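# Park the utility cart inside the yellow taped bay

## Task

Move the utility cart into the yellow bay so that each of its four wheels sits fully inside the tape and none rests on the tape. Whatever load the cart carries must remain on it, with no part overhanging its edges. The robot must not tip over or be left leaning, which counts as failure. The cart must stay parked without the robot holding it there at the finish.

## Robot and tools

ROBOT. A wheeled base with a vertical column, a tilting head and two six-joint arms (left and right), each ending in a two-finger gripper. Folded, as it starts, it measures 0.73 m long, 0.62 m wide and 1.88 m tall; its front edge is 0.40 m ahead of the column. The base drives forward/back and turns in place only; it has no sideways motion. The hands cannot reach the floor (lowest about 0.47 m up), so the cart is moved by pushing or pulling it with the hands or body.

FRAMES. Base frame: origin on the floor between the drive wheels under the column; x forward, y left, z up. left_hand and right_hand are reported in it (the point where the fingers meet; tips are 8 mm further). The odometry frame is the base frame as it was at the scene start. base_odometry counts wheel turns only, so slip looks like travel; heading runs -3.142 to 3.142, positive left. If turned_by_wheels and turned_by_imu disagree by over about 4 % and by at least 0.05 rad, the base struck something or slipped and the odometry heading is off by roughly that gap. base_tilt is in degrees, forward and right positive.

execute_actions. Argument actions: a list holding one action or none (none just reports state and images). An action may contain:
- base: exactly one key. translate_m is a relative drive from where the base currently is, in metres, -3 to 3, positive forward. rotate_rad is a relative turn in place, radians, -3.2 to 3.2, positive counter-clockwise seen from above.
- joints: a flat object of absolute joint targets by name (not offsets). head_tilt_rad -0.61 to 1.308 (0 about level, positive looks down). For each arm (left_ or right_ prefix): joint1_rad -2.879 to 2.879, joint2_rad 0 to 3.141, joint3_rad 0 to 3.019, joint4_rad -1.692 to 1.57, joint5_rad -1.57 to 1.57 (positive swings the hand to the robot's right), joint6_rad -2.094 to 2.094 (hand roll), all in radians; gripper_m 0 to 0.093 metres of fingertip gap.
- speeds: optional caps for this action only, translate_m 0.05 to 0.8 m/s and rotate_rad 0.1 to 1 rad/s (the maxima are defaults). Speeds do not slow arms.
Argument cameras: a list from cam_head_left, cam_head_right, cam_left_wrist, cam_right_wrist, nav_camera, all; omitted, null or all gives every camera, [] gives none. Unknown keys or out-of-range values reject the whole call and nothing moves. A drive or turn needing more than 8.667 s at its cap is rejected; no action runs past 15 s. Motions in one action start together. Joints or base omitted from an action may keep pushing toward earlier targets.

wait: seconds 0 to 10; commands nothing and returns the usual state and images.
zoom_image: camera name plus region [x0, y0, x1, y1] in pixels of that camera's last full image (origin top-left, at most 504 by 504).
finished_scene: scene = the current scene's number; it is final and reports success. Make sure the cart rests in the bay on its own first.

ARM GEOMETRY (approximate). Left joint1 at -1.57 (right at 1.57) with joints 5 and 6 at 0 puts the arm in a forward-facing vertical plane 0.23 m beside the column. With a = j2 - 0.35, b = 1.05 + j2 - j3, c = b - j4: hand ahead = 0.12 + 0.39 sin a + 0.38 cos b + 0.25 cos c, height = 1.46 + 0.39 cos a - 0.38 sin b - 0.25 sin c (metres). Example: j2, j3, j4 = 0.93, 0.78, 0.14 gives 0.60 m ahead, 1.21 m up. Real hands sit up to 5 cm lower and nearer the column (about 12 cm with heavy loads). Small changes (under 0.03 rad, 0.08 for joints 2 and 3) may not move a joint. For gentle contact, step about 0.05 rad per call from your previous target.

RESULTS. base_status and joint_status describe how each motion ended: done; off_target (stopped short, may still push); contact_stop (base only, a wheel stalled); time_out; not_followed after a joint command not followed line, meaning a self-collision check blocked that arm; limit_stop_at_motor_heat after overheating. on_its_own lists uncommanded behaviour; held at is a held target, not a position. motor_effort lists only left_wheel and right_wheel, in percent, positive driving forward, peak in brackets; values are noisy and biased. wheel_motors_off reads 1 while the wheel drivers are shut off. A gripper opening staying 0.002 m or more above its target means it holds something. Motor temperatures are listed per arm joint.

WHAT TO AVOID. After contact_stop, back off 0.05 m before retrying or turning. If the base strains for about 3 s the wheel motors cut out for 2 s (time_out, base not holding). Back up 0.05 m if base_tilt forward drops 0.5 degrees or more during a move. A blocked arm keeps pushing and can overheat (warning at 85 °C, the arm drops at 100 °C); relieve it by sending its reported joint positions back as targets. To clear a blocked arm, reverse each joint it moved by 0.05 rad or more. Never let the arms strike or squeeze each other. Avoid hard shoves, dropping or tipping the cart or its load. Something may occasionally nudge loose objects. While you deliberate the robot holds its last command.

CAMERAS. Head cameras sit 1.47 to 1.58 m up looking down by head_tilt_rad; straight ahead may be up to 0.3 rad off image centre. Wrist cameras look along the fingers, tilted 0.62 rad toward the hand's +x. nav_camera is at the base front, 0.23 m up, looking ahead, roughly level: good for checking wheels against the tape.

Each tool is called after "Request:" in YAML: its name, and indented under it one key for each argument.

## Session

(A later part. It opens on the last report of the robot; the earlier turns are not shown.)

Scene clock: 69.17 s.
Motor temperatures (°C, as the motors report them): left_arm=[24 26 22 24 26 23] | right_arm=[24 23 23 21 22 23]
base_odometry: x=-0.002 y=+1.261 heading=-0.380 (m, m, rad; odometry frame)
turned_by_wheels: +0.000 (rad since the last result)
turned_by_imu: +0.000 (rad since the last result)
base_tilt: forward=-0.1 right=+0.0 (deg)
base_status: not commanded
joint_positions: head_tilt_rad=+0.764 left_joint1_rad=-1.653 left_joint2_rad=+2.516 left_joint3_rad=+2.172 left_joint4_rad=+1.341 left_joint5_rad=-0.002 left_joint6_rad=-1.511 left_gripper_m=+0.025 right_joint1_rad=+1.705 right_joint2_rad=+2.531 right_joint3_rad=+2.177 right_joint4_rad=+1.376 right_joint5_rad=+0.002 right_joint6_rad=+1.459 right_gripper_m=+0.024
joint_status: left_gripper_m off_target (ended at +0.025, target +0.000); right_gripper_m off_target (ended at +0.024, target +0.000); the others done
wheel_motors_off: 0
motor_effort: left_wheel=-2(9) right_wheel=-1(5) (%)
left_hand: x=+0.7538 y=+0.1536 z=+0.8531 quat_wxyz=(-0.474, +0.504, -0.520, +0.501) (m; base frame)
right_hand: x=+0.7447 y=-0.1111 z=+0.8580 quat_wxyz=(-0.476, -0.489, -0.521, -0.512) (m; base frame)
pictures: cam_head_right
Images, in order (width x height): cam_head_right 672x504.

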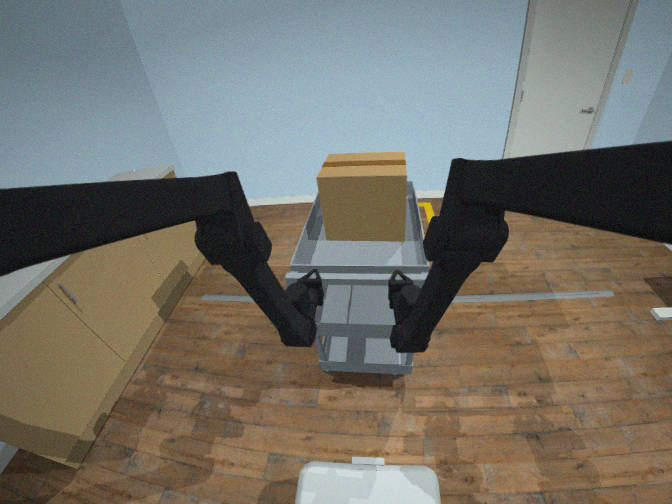

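Request:
execute_actions:
  actions:
    - {"base": {"translate_m": -0.3}, "speeds": {"translate_m": 0.25}}
  cameras: ["cam_head_left", "cam_head_right", "nav_camera"]

Scene clock: 72.00 s.
Motor temperatures (°C, as the motors report them): left_arm=[24 26 22 24 26 23] | right_arm=[24 23 23 21 22 23]
base_odometry: x=-0.281 y=+1.372 heading=-0.381 (m, m, rad; odometry frame)
turned_by_wheels: -0.001 (rad since the last result)
turned_by_imu: -0.002 (rad since the last result)
base_tilt: forward=-0.1 right=+0.0 (deg)
base_status: done
joint_positions: head_tilt_rad=+0.764 left_joint1_rad=-1.661 left_joint2_rad=+2.517 left_joint3_rad=+2.171 left_joint4_rad=+1.340 left_joint5_rad=+0.005 left_joint6_rad=-1.505 left_gripper_m=+0.025 right_joint1_rad=+1.694 right_joint2_rad=+2.533 right_joint3_rad=+2.177 right_joint4_rad=+1.386 right_joint5_rad=+0.001 right_joint6_rad=+1.466 right_gripper_m=+0.024
joint_status: not commanded
wheel_motors_off: 0
motor_effort: left_wheel=+0(50) right_wheel=+1(60) (%)
left_hand: x=+0.7530 y=+0.1460 z=+0.8531 quat_wxyz=(-0.471, +0.502, -0.523, +0.503) (m; base frame)
right_hand: x=+0.7442 y=-0.1201 z=+0.8583 quat_wxyz=(-0.480, -0.488, -0.519, -0.512) (m; base frame)
pictures: cam_head_left, cam_head_right, nav_camera
Images, in order (width x height): cam_head_left 672x504, cam_head_right 672x504, nav_camera 672x504.

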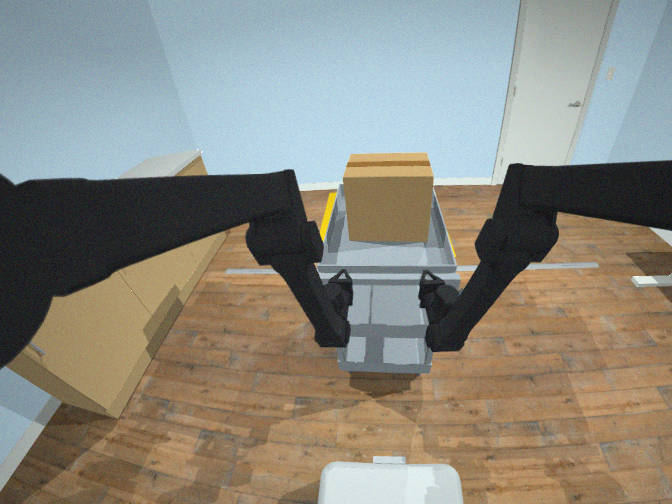

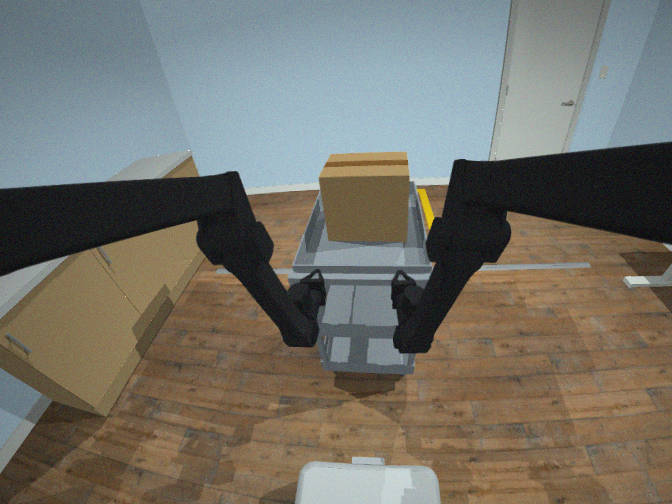

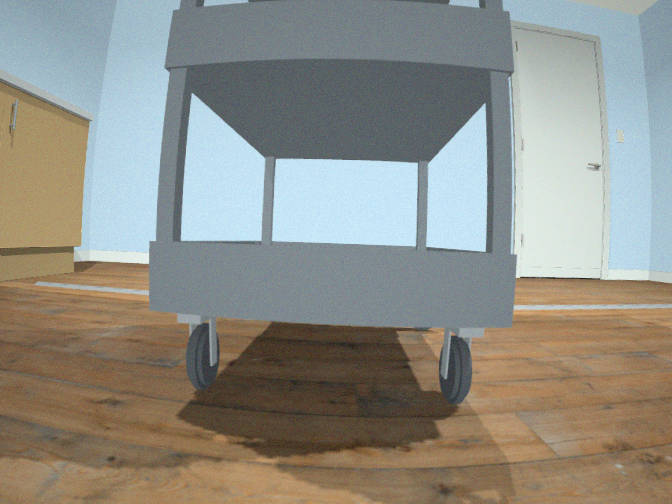

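Request:
execute_actions:
  actions:
    - {"base": {"translate_m": 0.56}, "speeds": {"translate_m": 0.45}}
  cameras: ["cam_head_left", "cam_head_right", "nav_camera"]

Scene clock: 74.53 s.
Motor temperatures (°C, as the motors report them): left_arm=[24 26 22 24 25 22] | right_arm=[24 23 23 21 22 23]
base_odometry: x=+0.239 y=+1.164 heading=-0.382 (m, m, rad; odometry frame)
turned_by_wheels: -0.001 (rad since the last result)
turned_by_imu: +0.000 (rad since the last result)
base_tilt: forward=+0.0 right=+0.2 (deg)
base_status: done
joint_positions: head_tilt_rad=+0.764 left_joint1_rad=-1.653 left_joint2_rad=+2.514 left_joint3_rad=+2.198 left_joint4_rad=+1.296 left_joint5_rad=+0.012 left_joint6_rad=-1.513 left_gripper_m=+0.024 right_joint1_rad=+1.703 right_joint2_rad=+2.537 right_joint3_rad=+2.166 right_joint4_rad=+1.405 right_joint5_rad=+0.001 right_joint6_rad=+1.458 right_gripper_m=+0.024
joint_status: not commanded
wheel_motors_off: 0
motor_effort: left_wheel=-1(74) right_wheel=+1(59) (%)
left_hand: x=+0.7645 y=+0.1508 z=+0.8521 quat_wxyz=(-0.466, +0.504, -0.527, +0.501) (m; base frame)
right_hand: x=+0.7377 y=-0.1126 z=+0.8584 quat_wxyz=(-0.480, -0.485, -0.518, -0.515) (m; base frame)
pictures: cam_head_left, cam_head_right, nav_camera
Images, in order (width x height): cam_head_left 672x504, cam_head_right 672x504, nav_camera 672x504.

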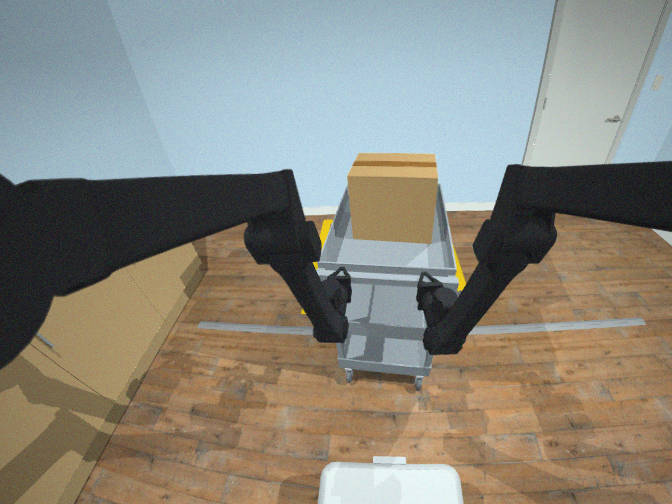

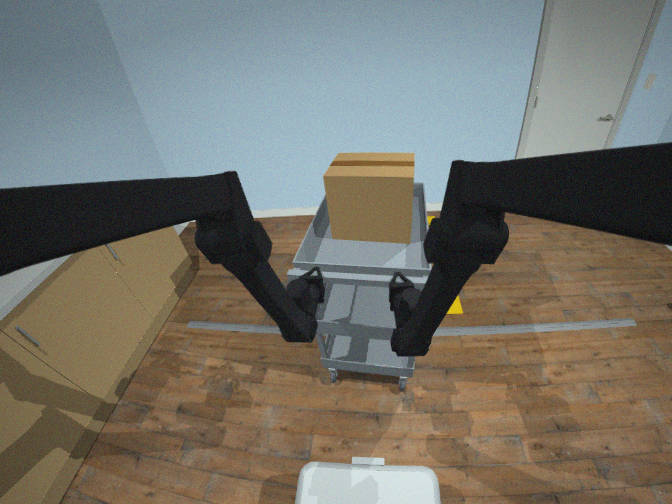

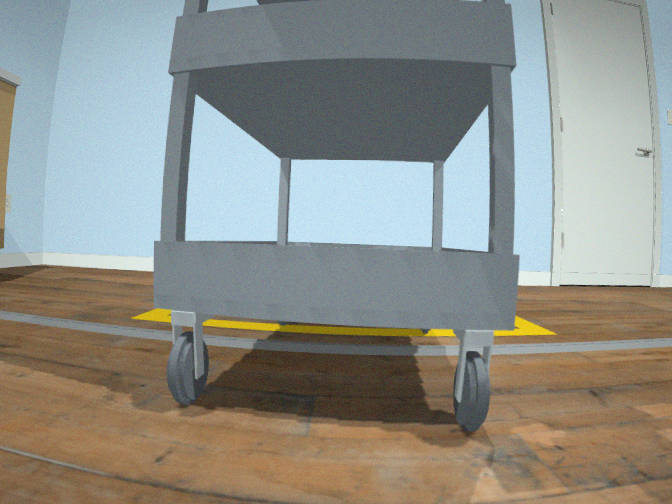

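Request:
execute_actions:
  actions:
    - {"base": {"translate_m": 0.72}, "speeds": {"translate_m": 0.45}}
  cameras: ["cam_head_left", "cam_head_right", "nav_camera"]

Scene clock: 77.60 s.
Motor temperatures (°C, as the motors report them): left_arm=[23 26 22 24 25 22] | right_arm=[24 23 23 21 22 23]
base_odometry: x=+0.907 y=+0.895 heading=-0.382 (m, m, rad; odometry frame)
turned_by_wheels: +0.000 (rad since the last result)
turned_by_imu: +0.001 (rad since the last result)
base_tilt: forward=-0.1 right=+0.2 (deg)
base_status: done
joint_positions: head_tilt_rad=+0.764 left_joint1_rad=-1.657 left_joint2_rad=+2.514 left_joint3_rad=+2.186 left_joint4_rad=+1.312 left_joint5_rad=-0.008 left_joint6_rad=-1.510 left_gripper_m=+0.024 right_joint1_rad=+1.703 right_joint2_rad=+2.537 right_joint3_rad=+2.153 right_joint4_rad=+1.419 right_joint5_rad=-0.008 right_joint6_rad=+1.458 right_gripper_m=+0.024
joint_status: not commanded
wheel_motors_off: 0
motor_effort: left_wheel=-1(39) right_wheel=+0(48) (%)
left_hand: x=+0.7601 y=+0.1515 z=+0.8521 quat_wxyz=(-0.471, +0.509, -0.522, +0.497) (m; base frame)
right_hand: x=+0.7321 y=-0.1114 z=+0.8574 quat_wxyz=(-0.478, -0.483, -0.520, -0.517) (m; base frame)
pictures: cam_head_left, cam_head_right, nav_camera
Images, in order (width x height): cam_head_left 672x504, cam_head_right 672x504, nav_camera 672x504.

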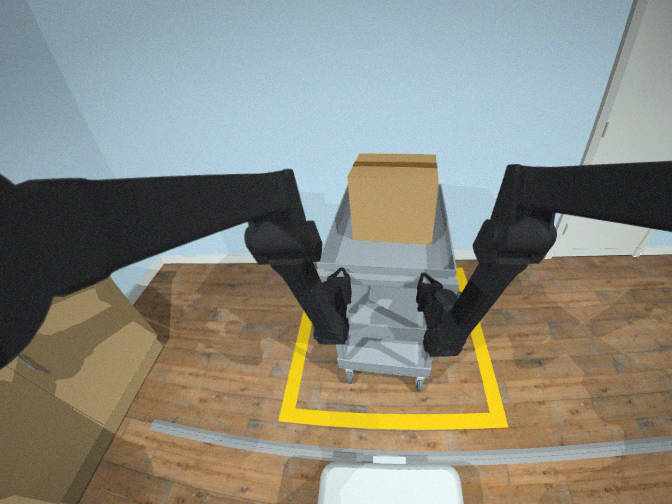

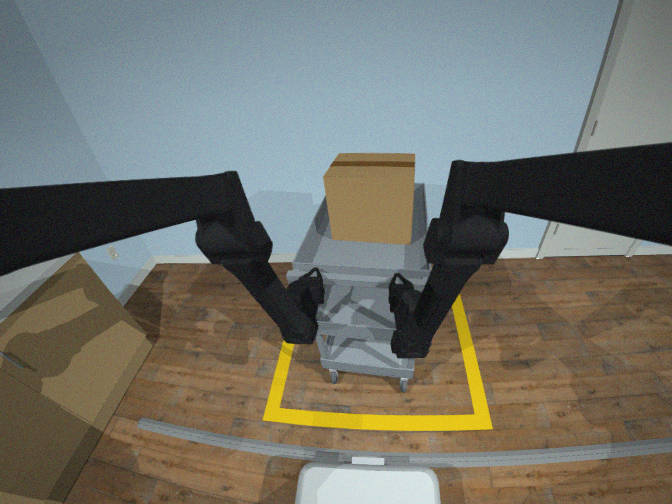

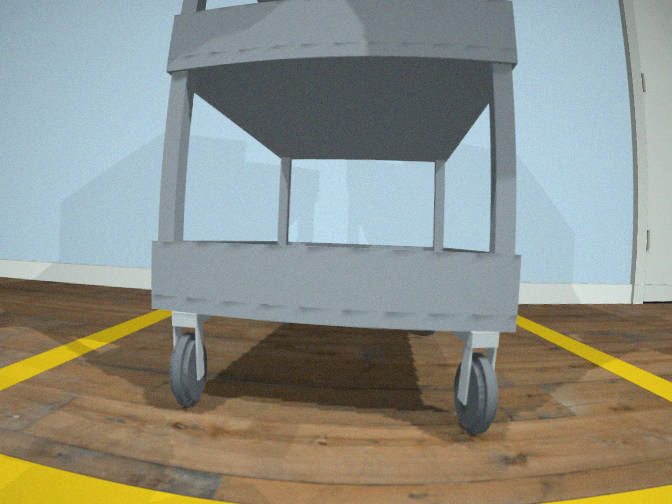

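Request:
execute_actions:
  actions:
    - {"base": {"translate_m": 0.07}}
  cameras: []

Request:
execute_actions:
  actions:
    - {"joints": {"left_gripper_m": 0.093, "right_gripper_m": 0.093}}
  cameras: []

Request:
execute_actions:
  actions:
    - {"base": {"translate_m": -0.25}}
  cameras: ["cam_head_left", "cam_head_right", "nav_camera"]

Scene clock: 78.87 s.
Motor temperatures (°C, as the motors report them): left_arm=[23 26 22 24 25 22] | right_arm=[24 23 23 21 22 23]
base_odometry: x=+0.972 y=+0.869 heading=-0.383 (m, m, rad; odometry frame)
turned_by_wheels: +0.000 (rad since the last result)
turned_by_imu: +0.000 (rad since the last result)
base_tilt: forward=-0.1 right=+0.0 (deg)
base_status: done
joint_positions: head_tilt_rad=+0.764 left_joint1_rad=-1.654 left_joint2_rad=+2.516 left_joint3_rad=+2.193 left_joint4_rad=+1.309 left_joint5_rad=-0.011 left_joint6_rad=-1.513 left_gripper_m=+0.024 right_joint1_rad=+1.707 right_joint2_rad=+2.536 right_joint3_rad=+2.161 right_joint4_rad=+1.407 right_joint5_rad=-0.007 right_joint6_rad=+1.455 right_gripper_m=+0.024
joint_status: not commanded
wheel_motors_off: 0
motor_effort: left_wheel=+1(43) right_wheel=-1(34) (%)
left_hand: x=+0.7620 y=+0.1545 z=+0.8523 quat_wxyz=(-0.473, +0.509, -0.520, +0.496) (m; base frame)
right_hand: x=+0.7354 y=-0.1082 z=+0.8580 quat_wxyz=(-0.477, -0.484, -0.521, -0.517) (m; base frame)
pictures: none
No camera images: the call's "cameras" was empty. Leave "cameras" out to get every camera's image.

Scene clock: 79.57 s.
Motor temperatures (°C, as the motors report them): left_arm=[23 26 22 24 25 22] | right_arm=[24 23 23 21 22 23]
base_odometry: x=+0.972 y=+0.869 heading=-0.383 (m, m, rad; odometry frame)
turned_by_wheels: +0.000 (rad since the last result)
turned_by_imu: +0.000 (rad since the last result)
base_tilt: forward=+0.0 right=+0.1 (deg)
base_status: not commanded
joint_positions: head_tilt_rad=+0.764 left_joint1_rad=-1.654 left_joint2_rad=+2.516 left_joint3_rad=+2.174 left_joint4_rad=+1.312 left_joint5_rad=-0.005 left_joint6_rad=-1.508 left_gripper_m=+0.093 right_joint1_rad=+1.707 right_joint2_rad=+2.536 right_joint3_rad=+2.161 right_joint4_rad=+1.405 right_joint5_rad=-0.003 right_joint6_rad=+1.455 right_gripper_m=+0.093
joint_status: all done
wheel_motors_off: 0
motor_effort: left_wheel=+2(1) right_wheel=+0(1) (%)
left_hand: x=+0.7543 y=+0.1533 z=+0.8470 quat_wxyz=(-0.468, +0.510, -0.527, +0.493) (m; base frame)
right_hand: x=+0.7359 y=-0.1089 z=+0.8579 quat_wxyz=(-0.478, -0.485, -0.520, -0.515) (m; base frame)
pictures: none
No camera images: the call's "cameras" was empty. Leave "cameras" out to get every camera's image.

Scene clock: 81.47 s.
Motor temperatures (°C, as the motors report them): left_arm=[23 26 22 24 25 22] | right_arm=[24 23 23 21 22 23]
base_odometry: x=+0.740 y=+0.962 heading=-0.381 (m, m, rad; odometry frame)
turned_by_wheels: +0.002 (rad since the last result)
turned_by_imu: +0.001 (rad since the last result)
base_tilt: forward=-0.1 right=+0.1 (deg)
base_status: done
joint_positions: head_tilt_rad=+0.764 left_joint1_rad=-1.654 left_joint2_rad=+2.519 left_joint3_rad=+2.171 left_joint4_rad=+1.313 left_joint5_rad=-0.004 left_joint6_rad=-1.508 left_gripper_m=+0.093 right_joint1_rad=+1.707 right_joint2_rad=+2.532 right_joint3_rad=+2.161 right_joint4_rad=+1.404 right_joint5_rad=-0.003 right_joint6_rad=+1.455 right_gripper_m=+0.093
joint_status: not commanded
wheel_motors_off: 0
motor_effort: left_wheel=+2(49) right_wheel=-3(32) (%)
left_hand: x=+0.7512 y=+0.1532 z=+0.8442 quat_wxyz=(-0.467, +0.511, -0.529, +0.492) (m; base frame)
right_hand: x=+0.7380 y=-0.1089 z=+0.8596 quat_wxyz=(-0.478, -0.485, -0.520, -0.516) (m; base frame)
pictures: cam_head_left, cam_head_right, nav_camera
Images, in order (width x height): cam_head_left 672x504, cam_head_right 672x504, nav_camera 672x504.

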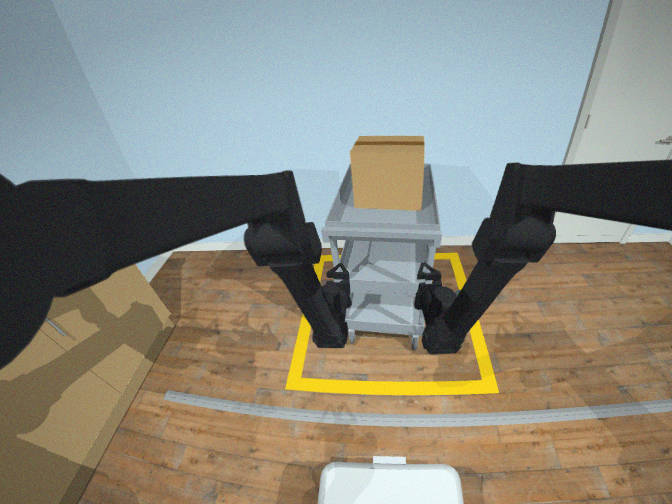

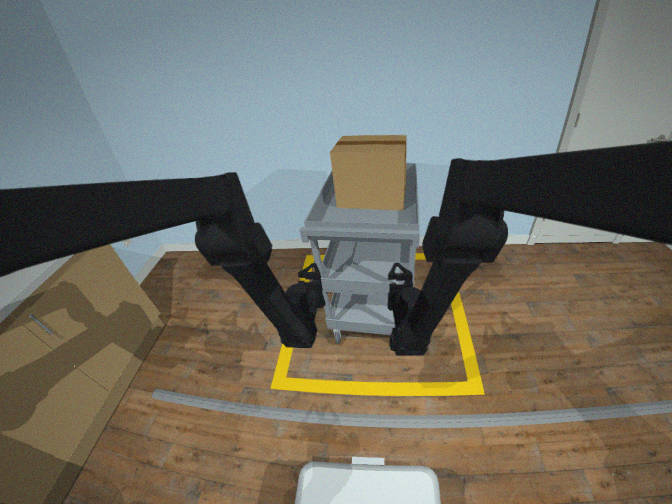

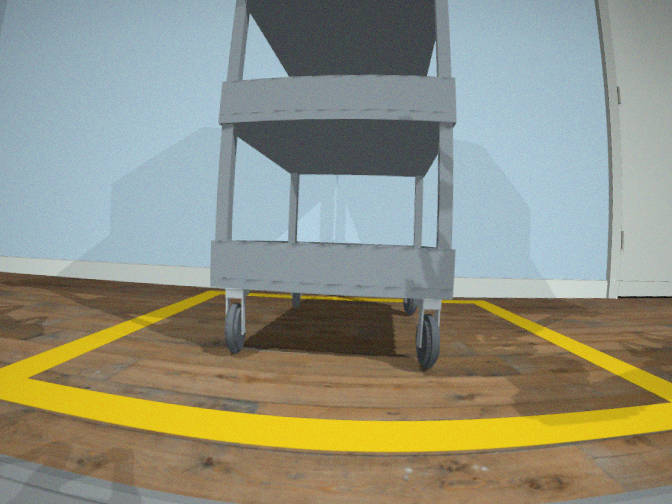

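Request:
execute_actions:
  actions: []

Scene clock: 81.83 s.
Motor temperatures (°C, as the motors report them): left_arm=[23 26 22 24 25 22] | right_arm=[24 23 23 21 22 23]
base_odometry: x=+0.740 y=+0.962 heading=-0.381 (m, m, rad; odometry frame)
turned_by_wheels: +0.000 (rad since the last result)
turned_by_imu: +0.000 (rad since the last result)
base_tilt: forward=-0.2 right=+0.0 (deg)
base_status: done
joint_positions: head_tilt_rad=+0.764 left_joint1_rad=-1.654 left_joint2_rad=+2.519 left_joint3_rad=+2.171 left_joint4_rad=+1.313 left_joint5_rad=-0.004 left_joint6_rad=-1.508 left_gripper_m=+0.093 right_joint1_rad=+1.707 right_joint2_rad=+2.532 right_joint3_rad=+2.161 right_joint4_rad=+1.404 right_joint5_rad=-0.003 right_joint6_rad=+1.455 right_gripper_m=+0.093
joint_status: not commanded
wheel_motors_off: 0
motor_effort: left_wheel=+3(49) right_wheel=-2(32) (%)
left_hand: x=+0.7512 y=+0.1532 z=+0.8442 quat_wxyz=(-0.467, +0.511, -0.529, +0.492) (m; base frame)
right_hand: x=+0.7380 y=-0.1089 z=+0.8596 quat_wxyz=(-0.478, -0.485, -0.520, -0.516) (m; base frame)
pictures: cam_head_left, cam_head_right, cam_left_wrist, cam_right_wrist, nav_camera
Images, in order (width x height): cam_head_left 672x504, cam_head_right 672x504, cam_left_wrist 672x504, cam_right_wrist 672x504, nav_camera 672x504.

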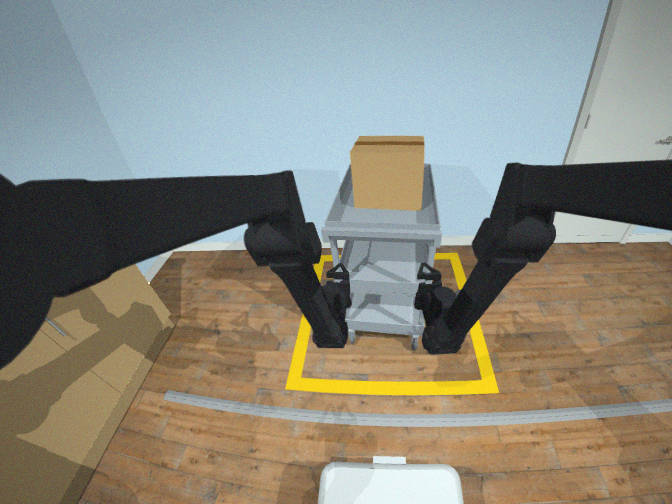

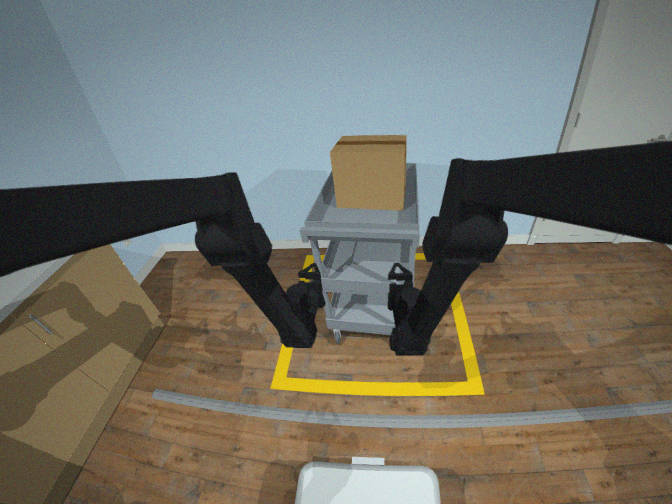

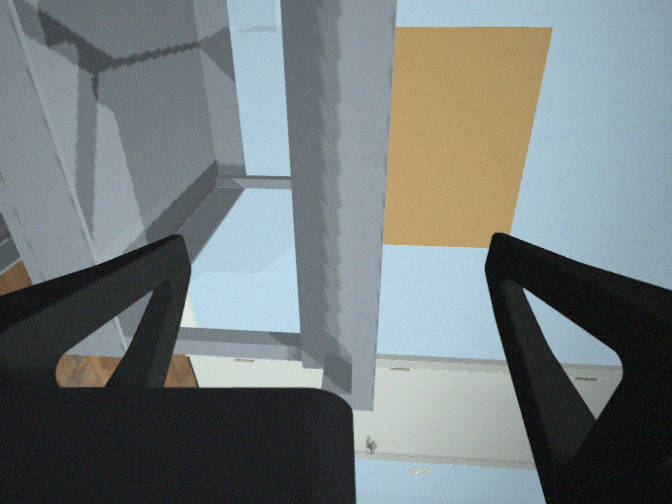

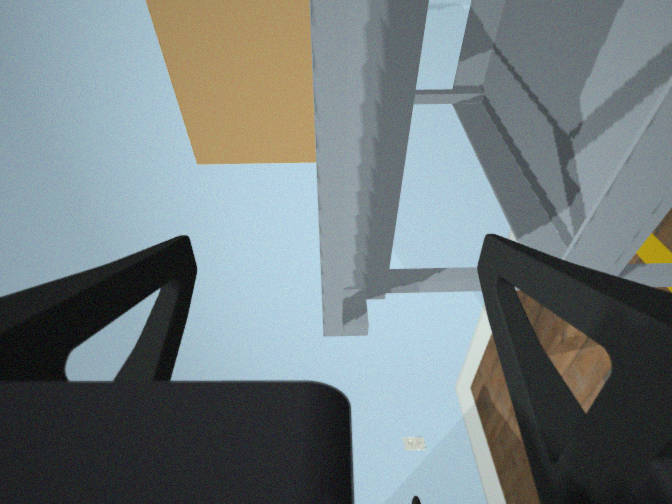

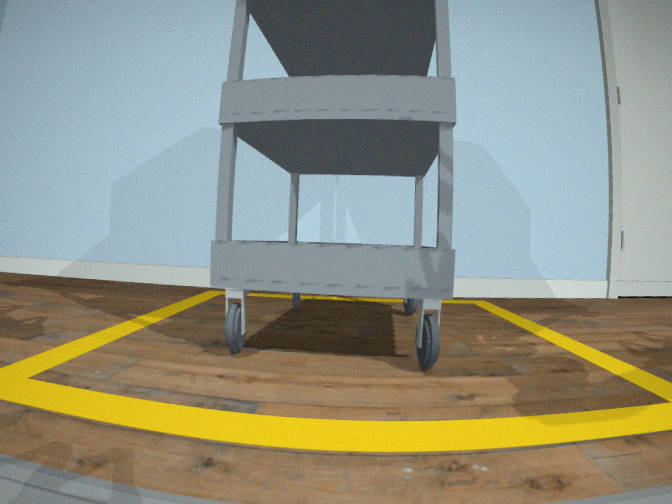

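Request:
zoom_image:
  camera: "nav_camera"
  region: [190, 270, 500, 380]

Request:
zoom_image:
  camera: "cam_head_left"
  region: [280, 120, 510, 400]

Region (190, 270, 500, 380) of nav_camera's 672x504 image, scaled by 1.626, with more detail than that image has; it fills the top 179 rows of this view, and the rest is white.

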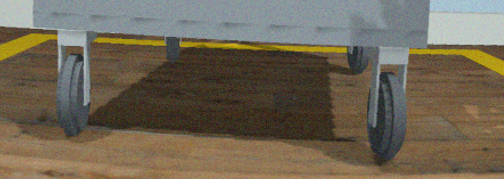

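Region (280, 120, 510, 400) of cam_head_left's 672x504 image, scaled by 1.800, with more detail than that image has; it fills the left 414 columns of this view, and the rest is white.

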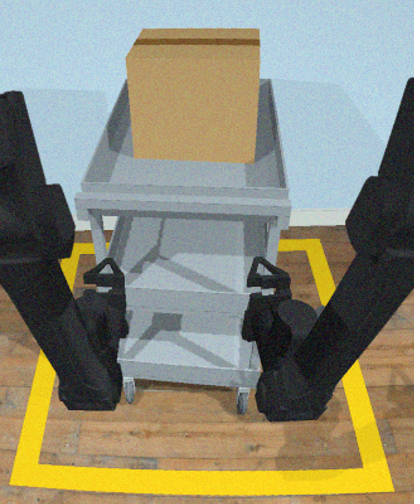

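Request:
finished_scene:
  scene: 1

The scene is finished: the task was done.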